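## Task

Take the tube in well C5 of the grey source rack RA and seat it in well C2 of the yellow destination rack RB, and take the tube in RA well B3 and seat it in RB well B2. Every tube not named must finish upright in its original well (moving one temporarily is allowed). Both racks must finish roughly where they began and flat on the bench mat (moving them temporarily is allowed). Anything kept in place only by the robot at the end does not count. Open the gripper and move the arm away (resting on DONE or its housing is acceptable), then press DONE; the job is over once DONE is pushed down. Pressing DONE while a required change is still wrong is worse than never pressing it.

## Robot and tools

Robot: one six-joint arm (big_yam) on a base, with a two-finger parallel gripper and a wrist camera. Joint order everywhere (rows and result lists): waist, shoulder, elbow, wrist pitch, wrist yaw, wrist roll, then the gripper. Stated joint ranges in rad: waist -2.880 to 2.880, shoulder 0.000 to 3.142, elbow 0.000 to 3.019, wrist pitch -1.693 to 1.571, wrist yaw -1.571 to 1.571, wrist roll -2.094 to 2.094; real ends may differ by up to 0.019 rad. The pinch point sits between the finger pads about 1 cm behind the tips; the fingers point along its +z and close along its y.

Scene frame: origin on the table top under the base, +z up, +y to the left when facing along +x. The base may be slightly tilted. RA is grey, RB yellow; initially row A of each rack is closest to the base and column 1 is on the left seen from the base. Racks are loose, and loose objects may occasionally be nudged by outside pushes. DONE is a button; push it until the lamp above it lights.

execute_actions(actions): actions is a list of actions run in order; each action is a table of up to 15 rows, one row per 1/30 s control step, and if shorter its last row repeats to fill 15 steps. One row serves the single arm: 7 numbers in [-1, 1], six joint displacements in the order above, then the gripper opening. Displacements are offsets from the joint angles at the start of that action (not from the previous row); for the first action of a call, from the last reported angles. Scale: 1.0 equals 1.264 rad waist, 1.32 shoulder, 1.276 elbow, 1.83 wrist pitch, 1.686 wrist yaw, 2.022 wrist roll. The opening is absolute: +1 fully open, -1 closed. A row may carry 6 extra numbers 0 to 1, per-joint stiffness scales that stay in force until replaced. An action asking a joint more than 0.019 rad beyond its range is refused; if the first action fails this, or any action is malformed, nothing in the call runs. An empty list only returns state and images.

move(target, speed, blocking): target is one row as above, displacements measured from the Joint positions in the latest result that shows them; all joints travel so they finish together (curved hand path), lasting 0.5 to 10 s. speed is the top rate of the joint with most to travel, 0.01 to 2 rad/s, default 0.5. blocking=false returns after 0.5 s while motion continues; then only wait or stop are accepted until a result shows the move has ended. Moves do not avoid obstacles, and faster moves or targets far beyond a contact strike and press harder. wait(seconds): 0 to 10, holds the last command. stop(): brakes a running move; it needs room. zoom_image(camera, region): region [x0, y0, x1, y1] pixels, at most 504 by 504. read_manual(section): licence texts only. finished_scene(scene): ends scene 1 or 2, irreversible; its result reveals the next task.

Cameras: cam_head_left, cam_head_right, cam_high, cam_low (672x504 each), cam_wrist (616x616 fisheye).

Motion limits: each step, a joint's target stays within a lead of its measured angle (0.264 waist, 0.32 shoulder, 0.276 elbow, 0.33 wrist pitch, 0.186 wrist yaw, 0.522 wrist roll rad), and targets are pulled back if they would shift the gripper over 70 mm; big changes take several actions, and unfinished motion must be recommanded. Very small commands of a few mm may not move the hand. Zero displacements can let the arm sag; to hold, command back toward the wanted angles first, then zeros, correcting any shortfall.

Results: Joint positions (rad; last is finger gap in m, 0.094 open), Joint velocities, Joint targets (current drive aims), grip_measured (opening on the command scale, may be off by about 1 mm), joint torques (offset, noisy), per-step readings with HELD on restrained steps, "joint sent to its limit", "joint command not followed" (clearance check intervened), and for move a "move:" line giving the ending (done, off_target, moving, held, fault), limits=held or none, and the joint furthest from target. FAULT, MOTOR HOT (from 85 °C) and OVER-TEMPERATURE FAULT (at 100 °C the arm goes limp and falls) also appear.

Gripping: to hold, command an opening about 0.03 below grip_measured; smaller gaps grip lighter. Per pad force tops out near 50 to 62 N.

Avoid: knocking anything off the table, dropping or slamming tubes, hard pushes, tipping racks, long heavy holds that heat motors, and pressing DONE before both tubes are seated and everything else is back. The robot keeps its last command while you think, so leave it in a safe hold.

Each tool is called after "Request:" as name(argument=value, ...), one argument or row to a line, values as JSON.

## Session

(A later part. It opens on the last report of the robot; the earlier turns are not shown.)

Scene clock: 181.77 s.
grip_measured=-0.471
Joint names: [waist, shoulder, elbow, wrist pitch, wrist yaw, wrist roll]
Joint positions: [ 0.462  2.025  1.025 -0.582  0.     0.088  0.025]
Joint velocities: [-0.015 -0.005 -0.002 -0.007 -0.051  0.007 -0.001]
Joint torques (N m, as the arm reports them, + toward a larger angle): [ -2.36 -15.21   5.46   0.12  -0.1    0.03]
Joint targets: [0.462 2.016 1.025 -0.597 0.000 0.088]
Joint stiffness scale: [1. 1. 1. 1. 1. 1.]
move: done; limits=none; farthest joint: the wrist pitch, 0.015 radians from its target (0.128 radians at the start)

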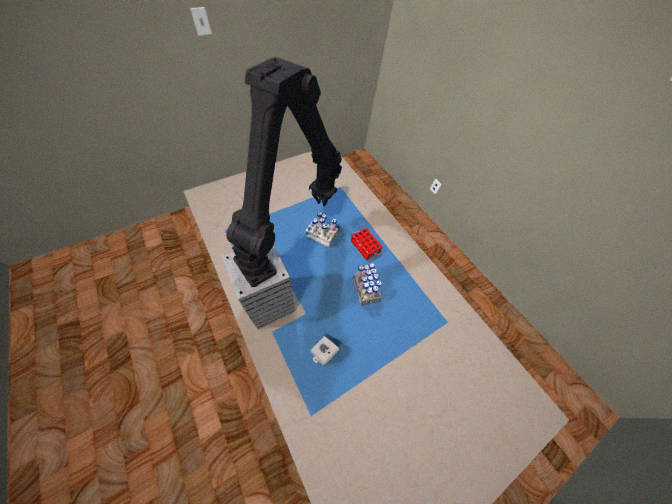

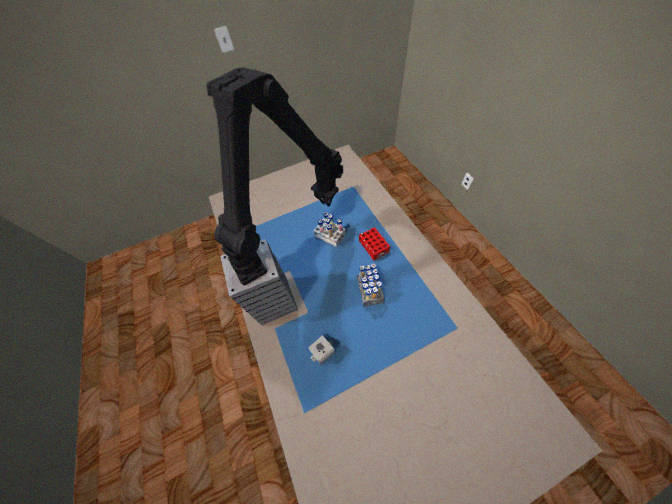

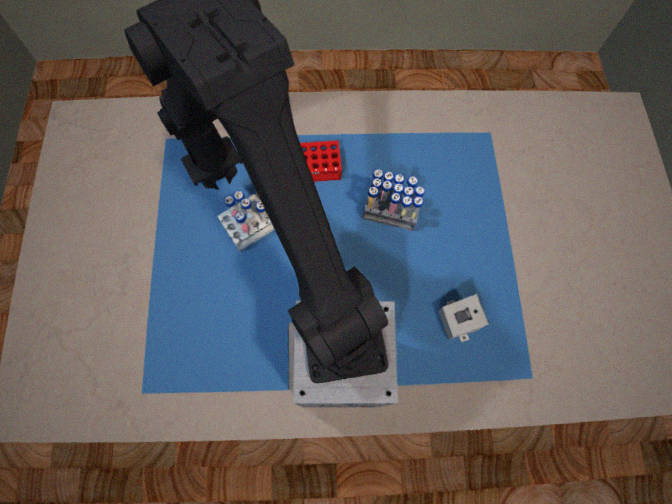

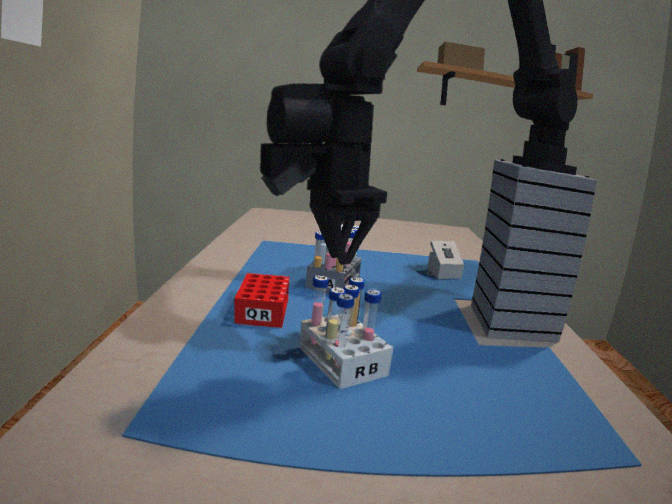

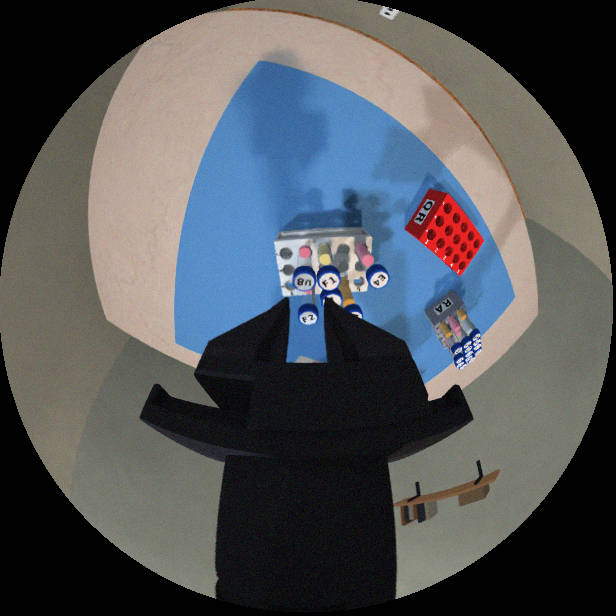

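Request:
move(
  target=[-0.735,0.035,-0.105,0.113,0,-0.09,-0.48],
  speed=0.6,
)

Request:
zoom_image(
  camera="cam_wrist",
  region=[220,210,400,360],
)

Scene clock: 190.63 s.
grip_measured=-0.478
Joint names: [waist, shoulder, elbow, wrist pitch, wrist yaw, wrist roll]
Joint positions: [-0.474  2.053  0.894 -0.392 -0.    -0.081  0.025]
Joint velocities: [ 0.005  0.005 -0.002 -0.012  0.095 -0.007  0.001]
Joint torques (N m, as the arm reports them, + toward a larger angle): [ -1.98 -12.92   3.78   0.86  -0.14  -0.09]
Joint targets: [-0.467 2.071 0.891 -0.375 0.000 -0.093]
Joint stiffness scale: [1. 1. 1. 1. 1. 1.]
move: done; limits=none; farthest joint: the shoulder, 0.018 radians from its target (0.046 radians at the start)

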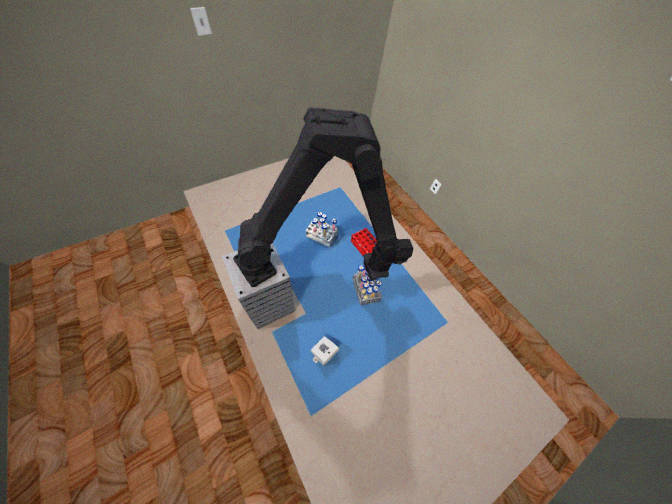

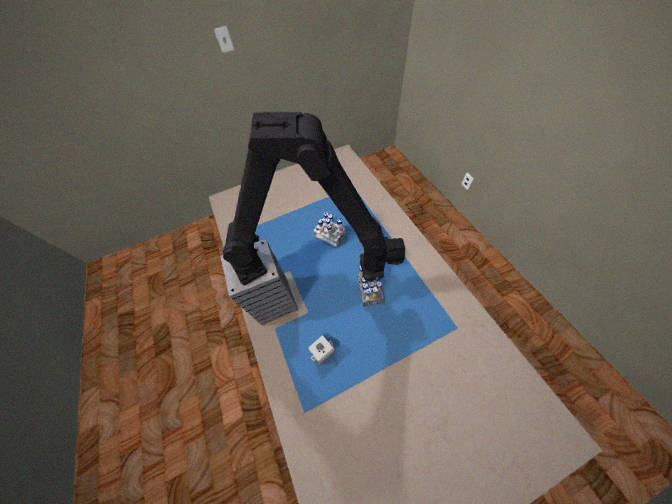

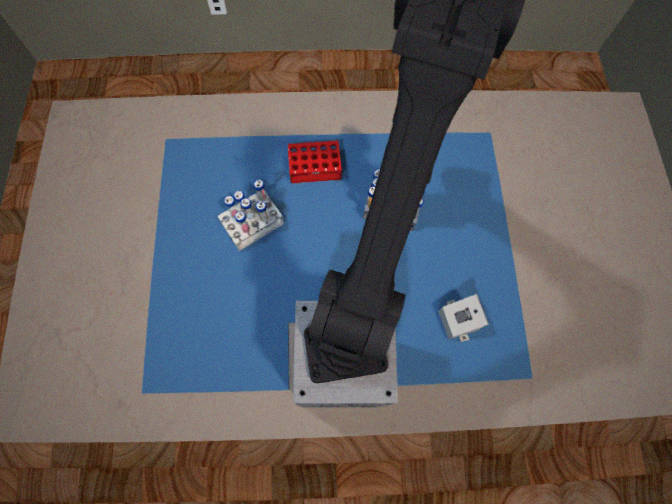

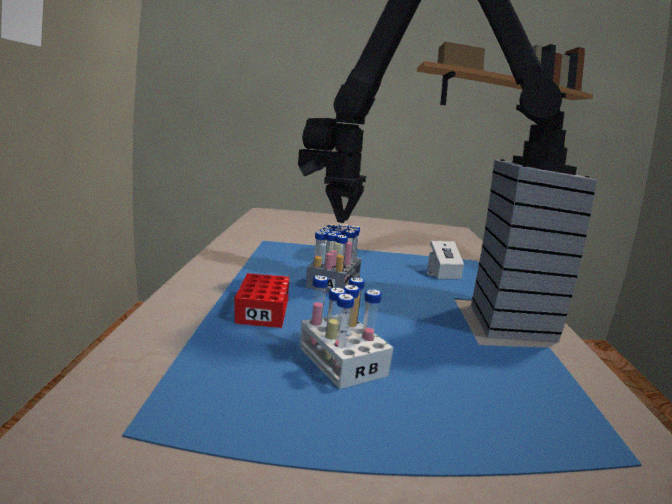

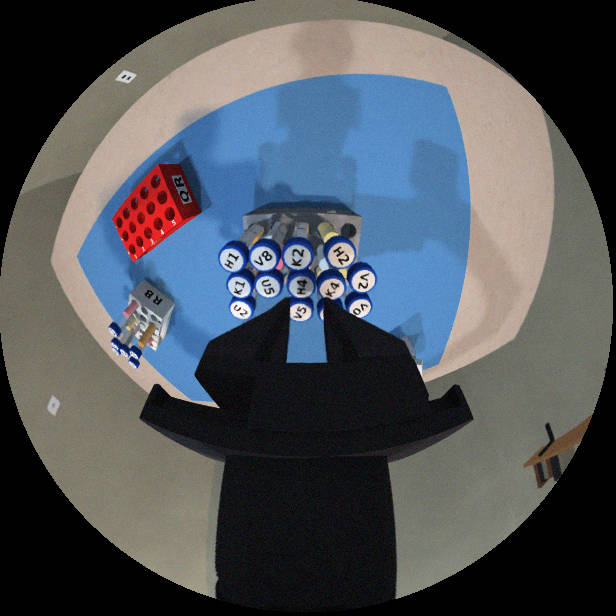

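Region (220, 210, 400, 360) of cam_wrist's 616x616 image, scaled by 2.800, with more detail than that image has.

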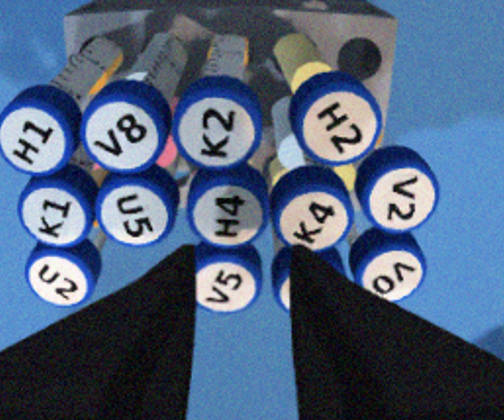

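Request:
move(
  target=[0.02,0.045,0,0.032,0,0,-0.48],
  speed=0.1,
)

Request:
zoom_image(
  camera="cam_wrist",
  region=[220,210,400,360],
)

Scene clock: 201.77 s.
grip_measured=-0.478
Joint names: [waist, shoulder, elbow, wrist pitch, wrist yaw, wrist roll]
Joint positions: [-0.462  2.096  0.894 -0.35  -0.    -0.082  0.025]
Joint velocities: [-0.015 -0.015  0.002  0.012  0.007  0.022 -0.   ]
Joint torques (N m, as the arm reports them, + toward a larger angle): [ -1.43 -12.23   3.89   0.98  -0.13  -0.01]
Joint targets: [-0.449 2.112 0.894 -0.333 -0.000 -0.081]
Joint stiffness scale: [1. 1. 1. 1. 1. 1.]
move: done; limits=none; farthest joint: the shoulder, 0.016 radians from its target (0.060 radians at the start)

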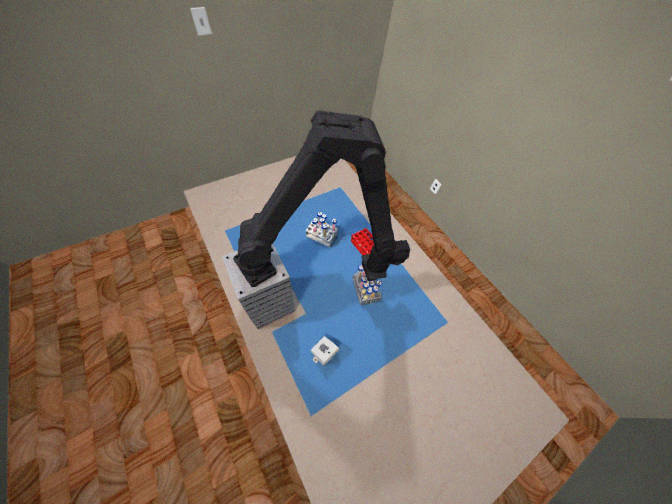

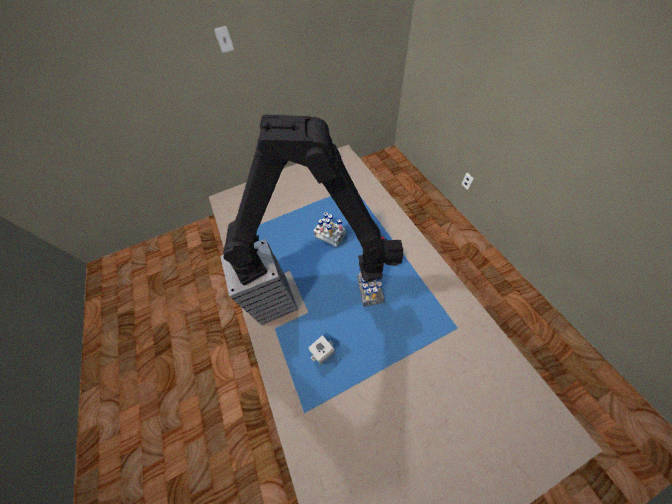

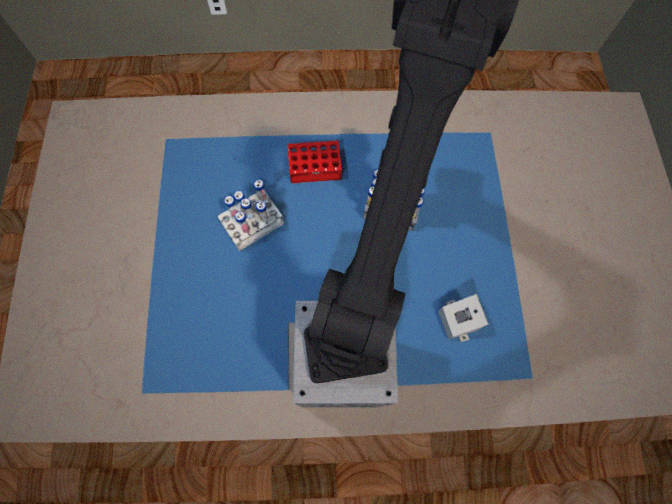

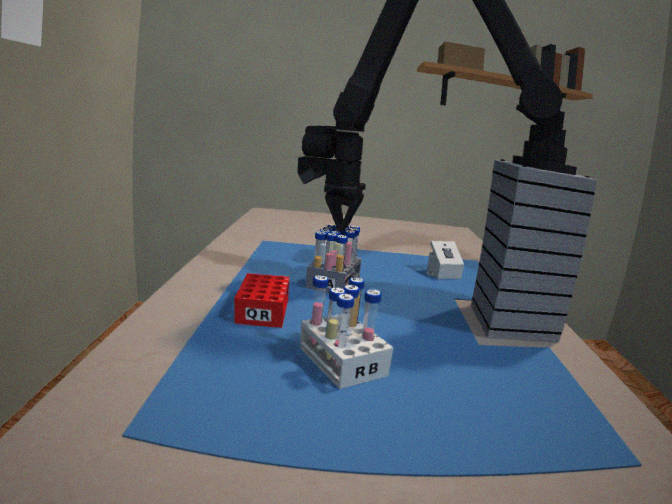

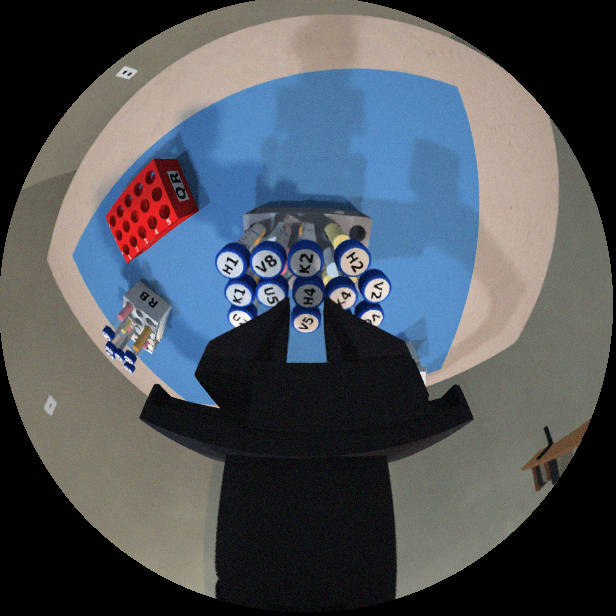

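Region (220, 210, 400, 360) of cam_wrist's 616x616 image, scaled by 2.800, with more detail than that image has.

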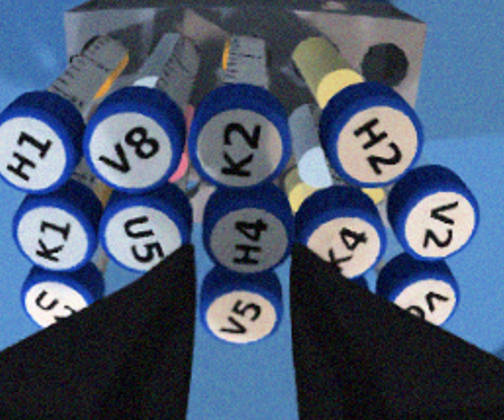

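Request:
move(
  target=[0,0.045,0,0.04,0,0,-0.47],
  speed=0.05,
)

Request:
zoom_image(
  camera="cam_wrist",
  region=[220,210,400,360],
)

Scene clock: 215.27 s.
grip_measured=-0.471
Joint names: [waist, shoulder, elbow, wrist pitch, wrist yaw, wrist roll]
Joint positions: [-0.462  2.105  0.894 -0.294  0.001 -0.082  0.025]
Joint velocities: [ 0.005 -0.015 -0.012  0.002 -0.037  0.022 -0.001]
Joint torques (N m, as the arm reports them, + toward a larger angle): [ -2.04 -10.79   3.95   1.18  -0.14   0.03]
Joint targets: [-0.462 2.156 0.894 -0.277 0.000 -0.082]
Joint stiffness scale: [1. 1. 1. 1. 1. 1.]
move: off_target; limits=none; farthest joint: the shoulder, 0.051 radians from its target (0.059 radians at the start)

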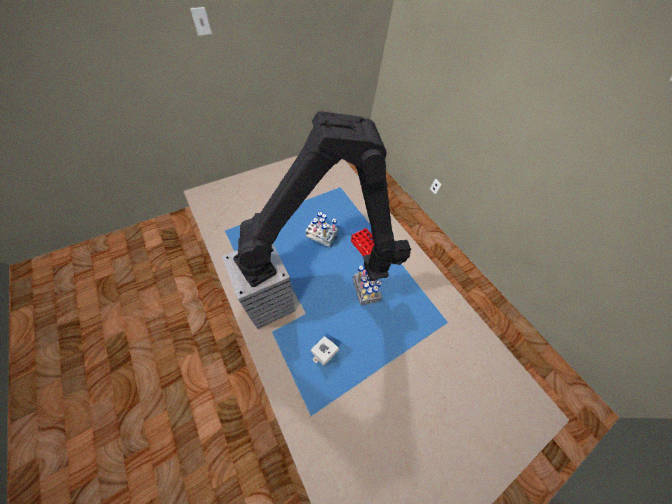

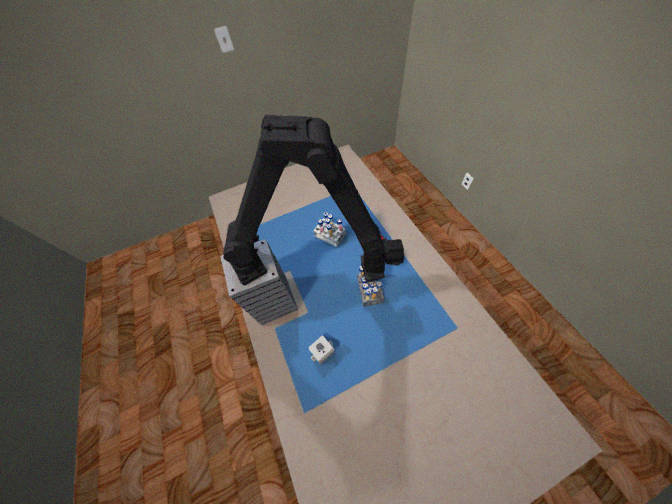

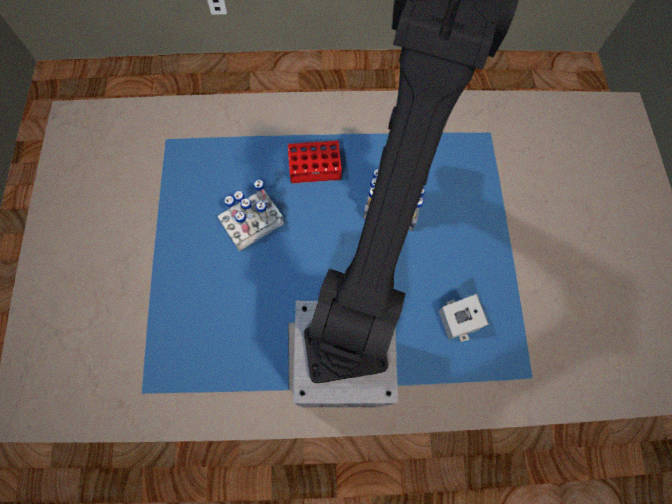

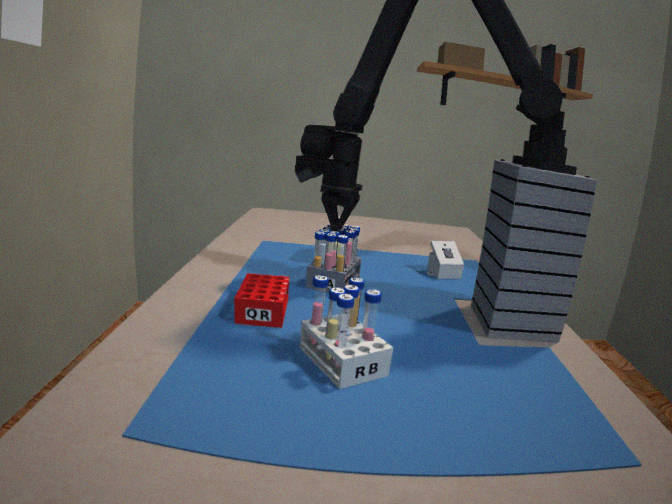

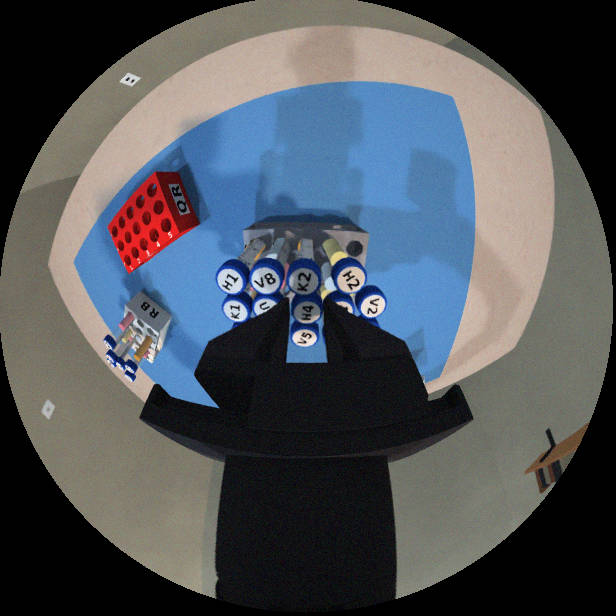

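Region (220, 210, 400, 360) of cam_wrist's 616x616 image, scaled by 2.800, with more detail than that image has.

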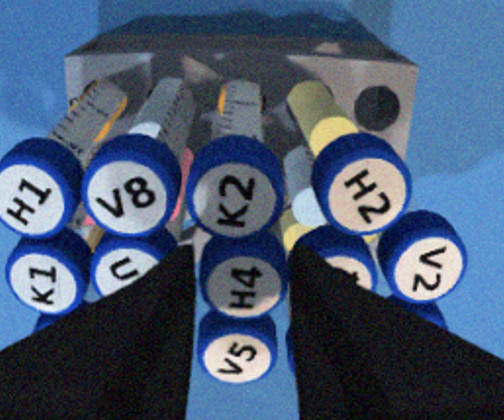

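Request:
execute_actions(
  actions=[
    [[0,0.03,0,0,0,0,-0.44],[0,0.03,0,0,0,0,-0.42],[0,0.03,0,0,0,0,-0.40],[0,0.03,0,0,0,0,-0.38],[0,0.03,0,0,0,0,-0.36],[0,0.03,0,0,0,0,-0.34]],
    [[0,-0.018,0,-0.022,0,0,-0.34]],
    [[0,0,0,0,0,0,-0.5]],
  ],
)

Request:
zoom_image(
  camera="cam_wrist",
  region=[220,210,400,360],
)

Scene clock: 223.97 s.
grip_measured=-0.499
Joint names: [waist, shoulder, elbow, wrist pitch, wrist yaw, wrist roll]
Joint positions: [-0.462  2.095  0.894 -0.319  0.001 -0.082  0.024]
Joint velocities: [-0.015  0.005 -0.007  0.007  0.037  0.037  0.   ]
Joint torques (N m, as the arm reports them, + toward a larger angle): [ -2.51 -14.69   3.92   0.42  -0.19  -0.01]
Joint targets: [-0.462 2.095 0.894 -0.319 0.001 -0.082]
Joint stiffness scale: [1. 1. 1. 1. 1. 1.]
Step readings (joint positions; steps 1 to 15: 1st action; 16 to 30: 2nd action; 31 to 45: 3rd action):
0: [-0.462 2.105 0.894 -0.294 0.001 -0.082]
1: [-0.462 2.105 0.894 -0.294 0.001 -0.082]
2: [-0.462 2.105 0.894 -0.294 0.001 -0.082]
4: [-0.462 2.105 0.894 -0.294 0.001 -0.082]
8: [-0.462 2.105 0.894 -0.294 0.001 -0.082]
15: [-0.462 2.105 0.894 -0.294 0.001 -0.082]
16: [-0.462 2.101 0.894 -0.298 0.001 -0.082]
17: [-0.462 2.098 0.894 -0.306 0.001 -0.082]
19: [-0.462 2.096 0.894 -0.315 0.001 -0.082]
23: [-0.462 2.095 0.894 -0.319 0.001 -0.082]
30: [-0.462 2.095 0.894 -0.319 0.001 -0.082]
31: [-0.462 2.095 0.894 -0.319 0.001 -0.082]
32: [-0.462 2.095 0.894 -0.319 0.001 -0.082]
34: [-0.462 2.095 0.894 -0.319 0.001 -0.082]
38: [-0.462 2.095 0.894 -0.319 0.001 -0.082]
45: Joint positions above

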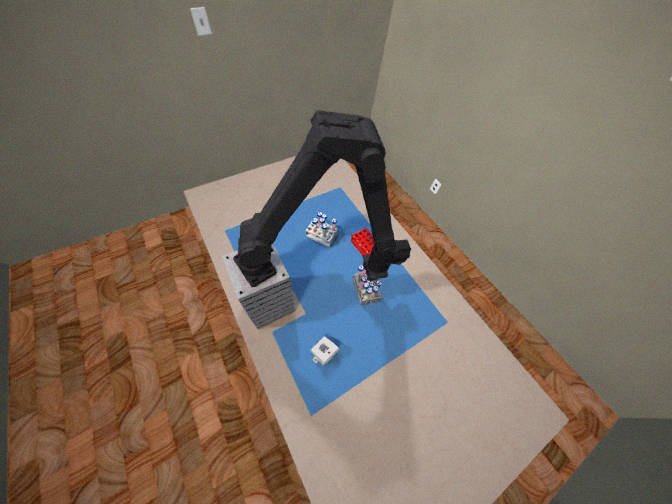

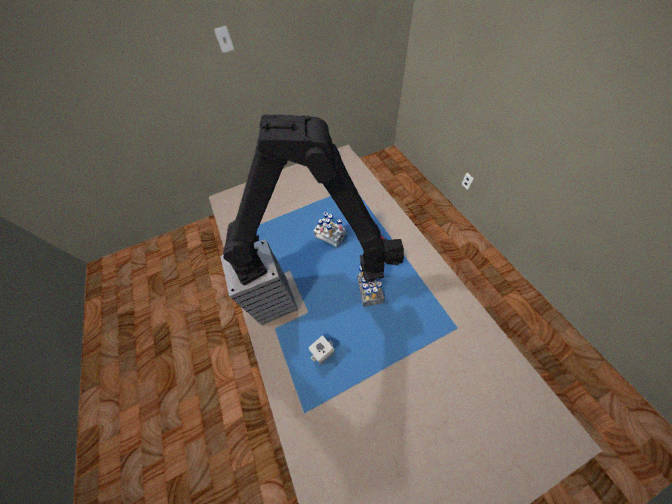

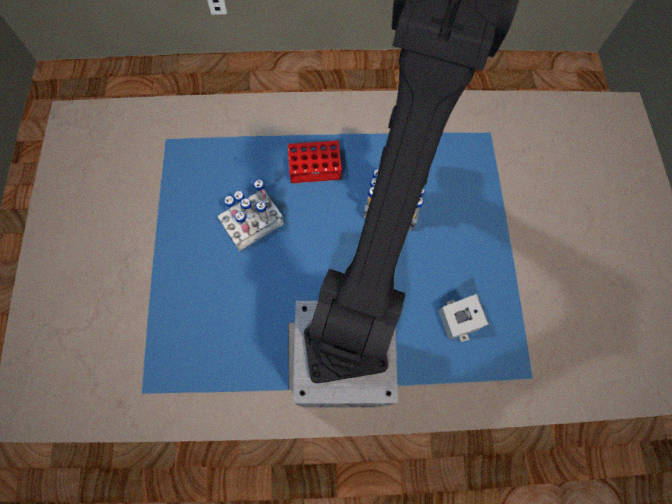

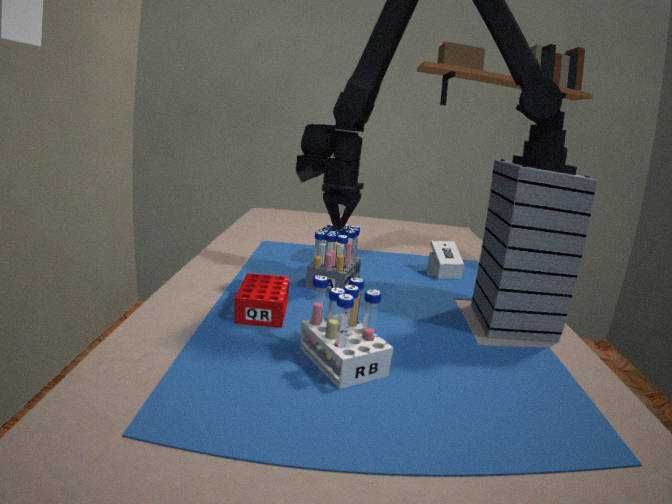

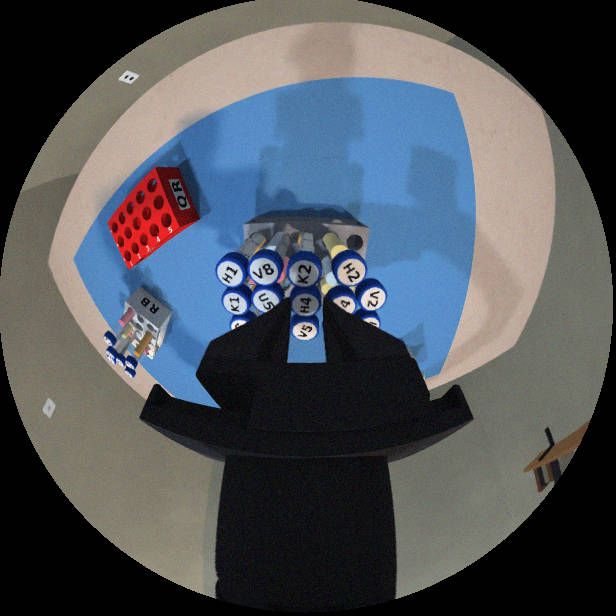

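Region (220, 210, 400, 360) of cam_wrist's 616x616 image, scaled by 2.800, with more detail than that image has.

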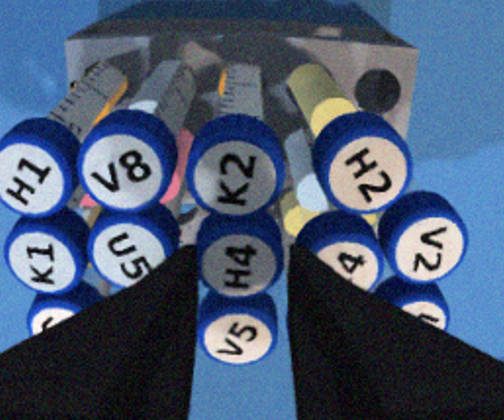

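Gaps opened. Descend.

Request:
move(
  target=[0.008,0.05,0,0.025,0,0,-0.5],
  speed=0.05,
)

Request:
zoom_image(
  camera="cam_wrist",
  region=[220,210,400,360],
)

Scene clock: 229.30 s.
grip_measured=-0.499
Joint names: [waist, shoulder, elbow, wrist pitch, wrist yaw, wrist roll]
Joint positions: [-0.462  2.105  0.894 -0.294  0.001 -0.082  0.024]
Joint velocities: [-0.005 -0.005  0.002  0.007 -0.051 -0.007 -0.   ]
Joint torques (N m, as the arm reports them, + toward a larger angle): [-1.12 -9.86  3.91  1.08 -0.14  0.  ]
Joint targets: [-0.452 2.161 0.894 -0.274 0.001 -0.082]
Joint stiffness scale: [1. 1. 1. 1. 1. 1.]
move: off_target; limits=none; farthest joint: the shoulder, 0.056 radians from its target (0.066 radians at the start)

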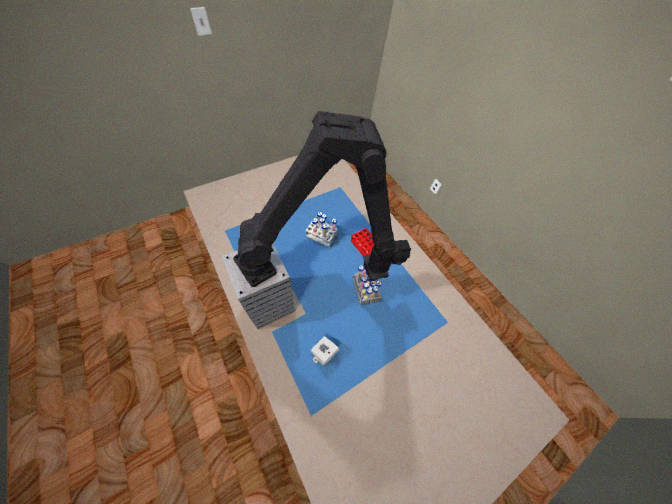

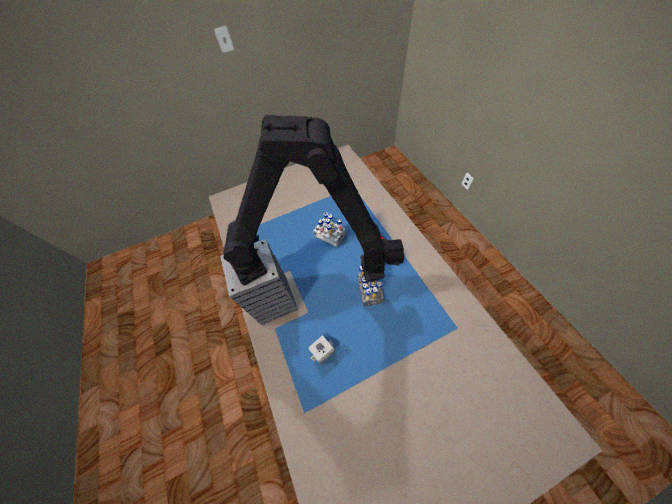

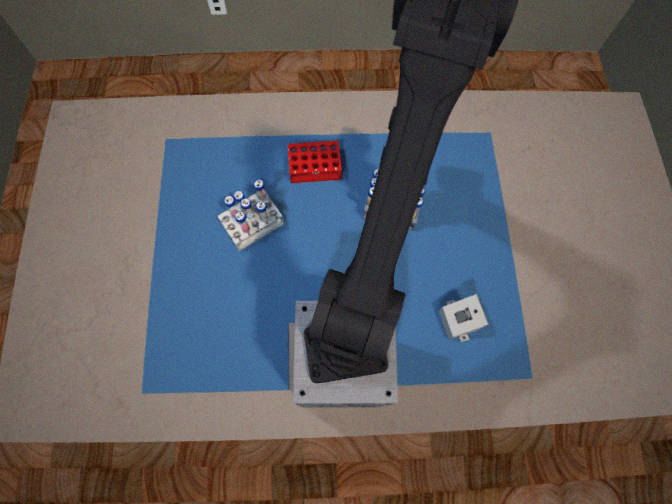

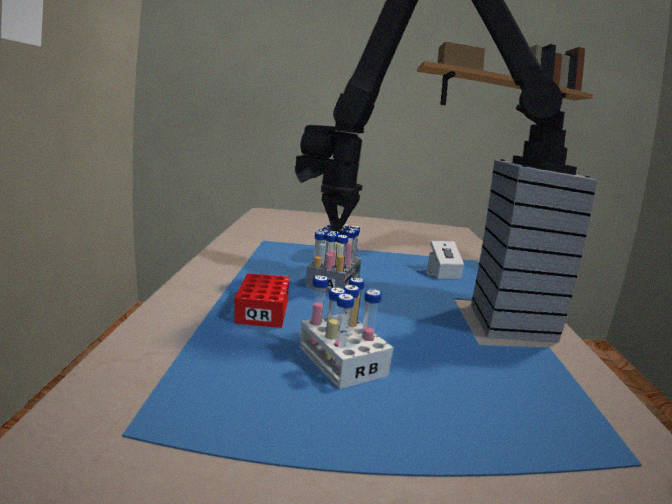

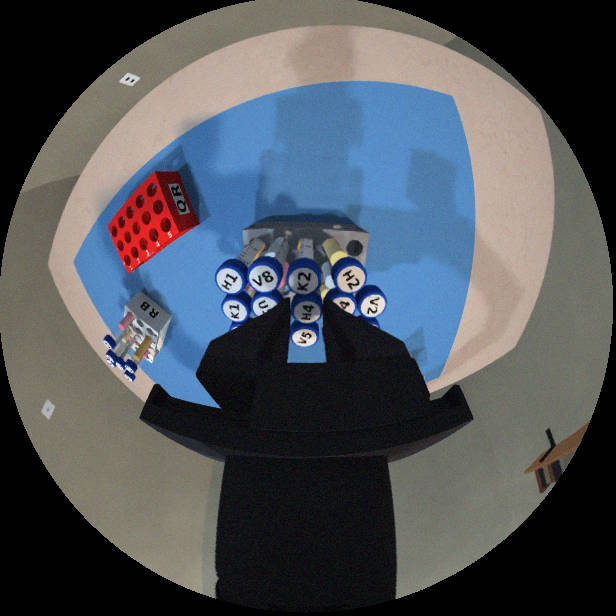

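Region (220, 210, 400, 360) of cam_wrist's 616x616 image, scaled by 2.800, with more detail than that image has.

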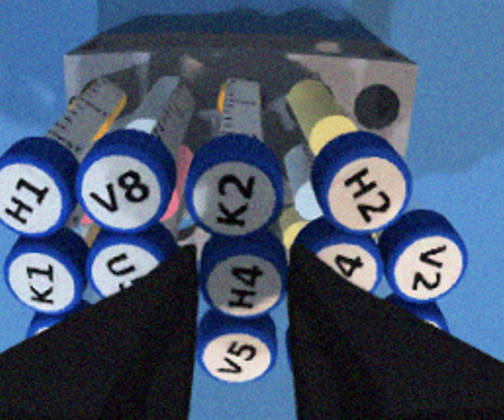

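Request:
execute_actions(
  actions=[
    [[-0.012,0.035,0,0.01,0,0,-0.49]],
    [[-0.014,0.035,0,0.012,0,0,-0.48]],
    [[0.0,0.035,0,0.012,0,0,-0.51]],
    [[0.014,0.035,0,0.012,0,0,-0.49]],
  ],
)

Request:
zoom_image(
  camera="cam_wrist",
  region=[220,210,400,360],
)

Scene clock: 236.70 s.
grip_measured=-0.491
Joint names: [waist, shoulder, elbow, wrist pitch, wrist yaw, wrist roll]
Joint positions: [-0.456  2.128  0.894 -0.283  0.007 -0.082  0.024]
Joint velocities: [-0.005 -0.015  0.002 -0.017  0.037  0.037  0.   ]
Joint torques (N m, as the arm reports them, + toward a larger angle): [ -1.1  -13.09   3.79   0.94  -0.35  -0.03]
Joint targets: [-0.444 2.151 0.894 -0.271 0.002 -0.082]
Joint stiffness scale: [1. 1. 1. 1. 1. 1.]
Step readings (joint positions; steps 1 to 15: 1st action; 16 to 30: 2nd action; 31 to 45: 3rd action; 46 to 60: 4th action):
0: [-0.462 2.105 0.894 -0.294 0.001 -0.082]
1: [-0.462 2.105 0.894 -0.294 0.001 -0.082]
2: [-0.462 2.105 0.894 -0.294 0.001 -0.082]
4: [-0.462 2.105 0.894 -0.294 0.001 -0.082]
8: [-0.462 2.105 0.894 -0.294 0.001 -0.082]
15: [-0.462 2.105 0.894 -0.294 0.001 -0.082]
16: [-0.462 2.105 0.894 -0.294 0.001 -0.082]
17: [-0.462 2.105 0.894 -0.294 0.001 -0.082]
19: [-0.462 2.105 0.894 -0.294 0.001 -0.082]
23: [-0.462 2.105 0.894 -0.294 0.001 -0.082]
30: [-0.462 2.105 0.894 -0.294 0.001 -0.082]
31: [-0.462 2.105 0.894 -0.294 0.001 -0.082]
32: [-0.462 2.105 0.894 -0.293 0.001 -0.082]
34: [-0.462 2.105 0.894 -0.293 0.001 -0.082]
38: [-0.462 2.105 0.894 -0.293 0.001 -0.082]
45: [-0.462 2.105 0.894 -0.293 0.001 -0.082]
46: [-0.462 2.105 0.894 -0.293 0.001 -0.082]
47: [-0.461 2.105 0.894 -0.293 0.001 -0.082]
49: [-0.458 2.105 0.894 -0.292 0.001 -0.082]
53: [-0.456 2.111 0.894 -0.287 0.001 -0.082]
60: Joint positions above

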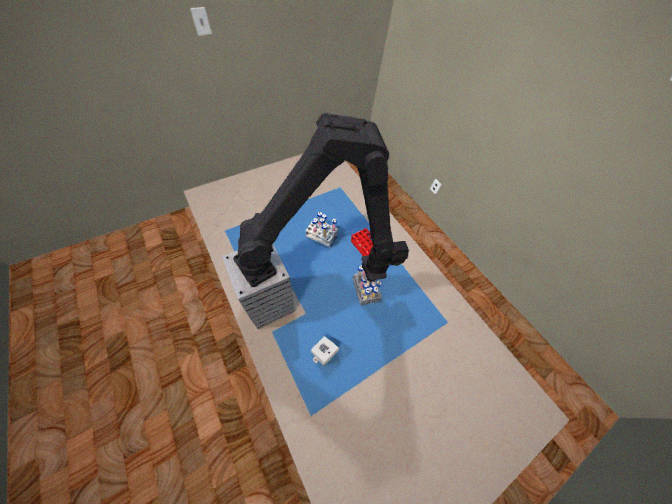

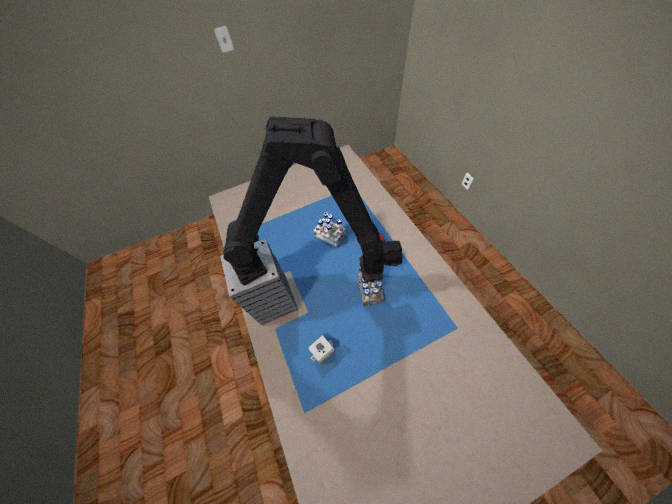

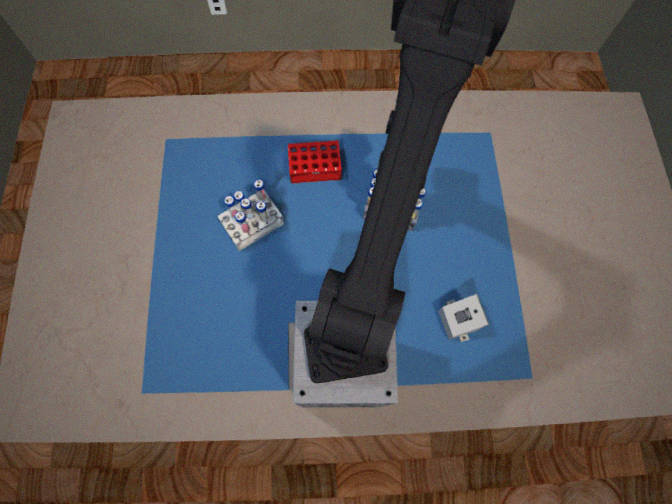

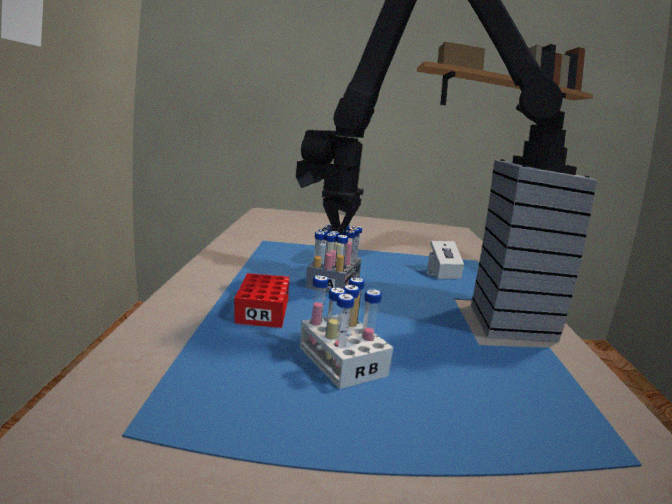

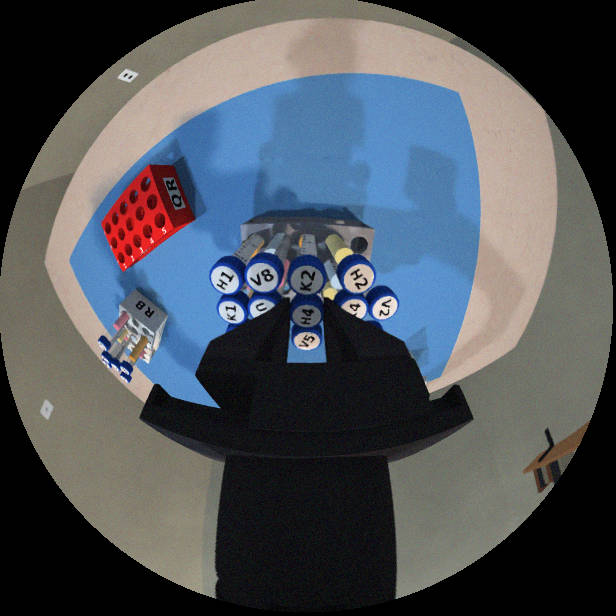

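Region (220, 210, 400, 360) of cam_wrist's 616x616 image, scaled by 2.800, with more detail than that image has.

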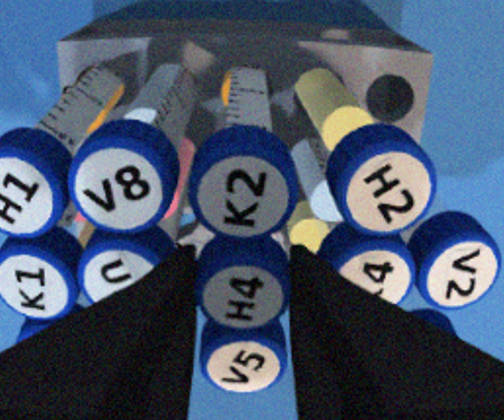

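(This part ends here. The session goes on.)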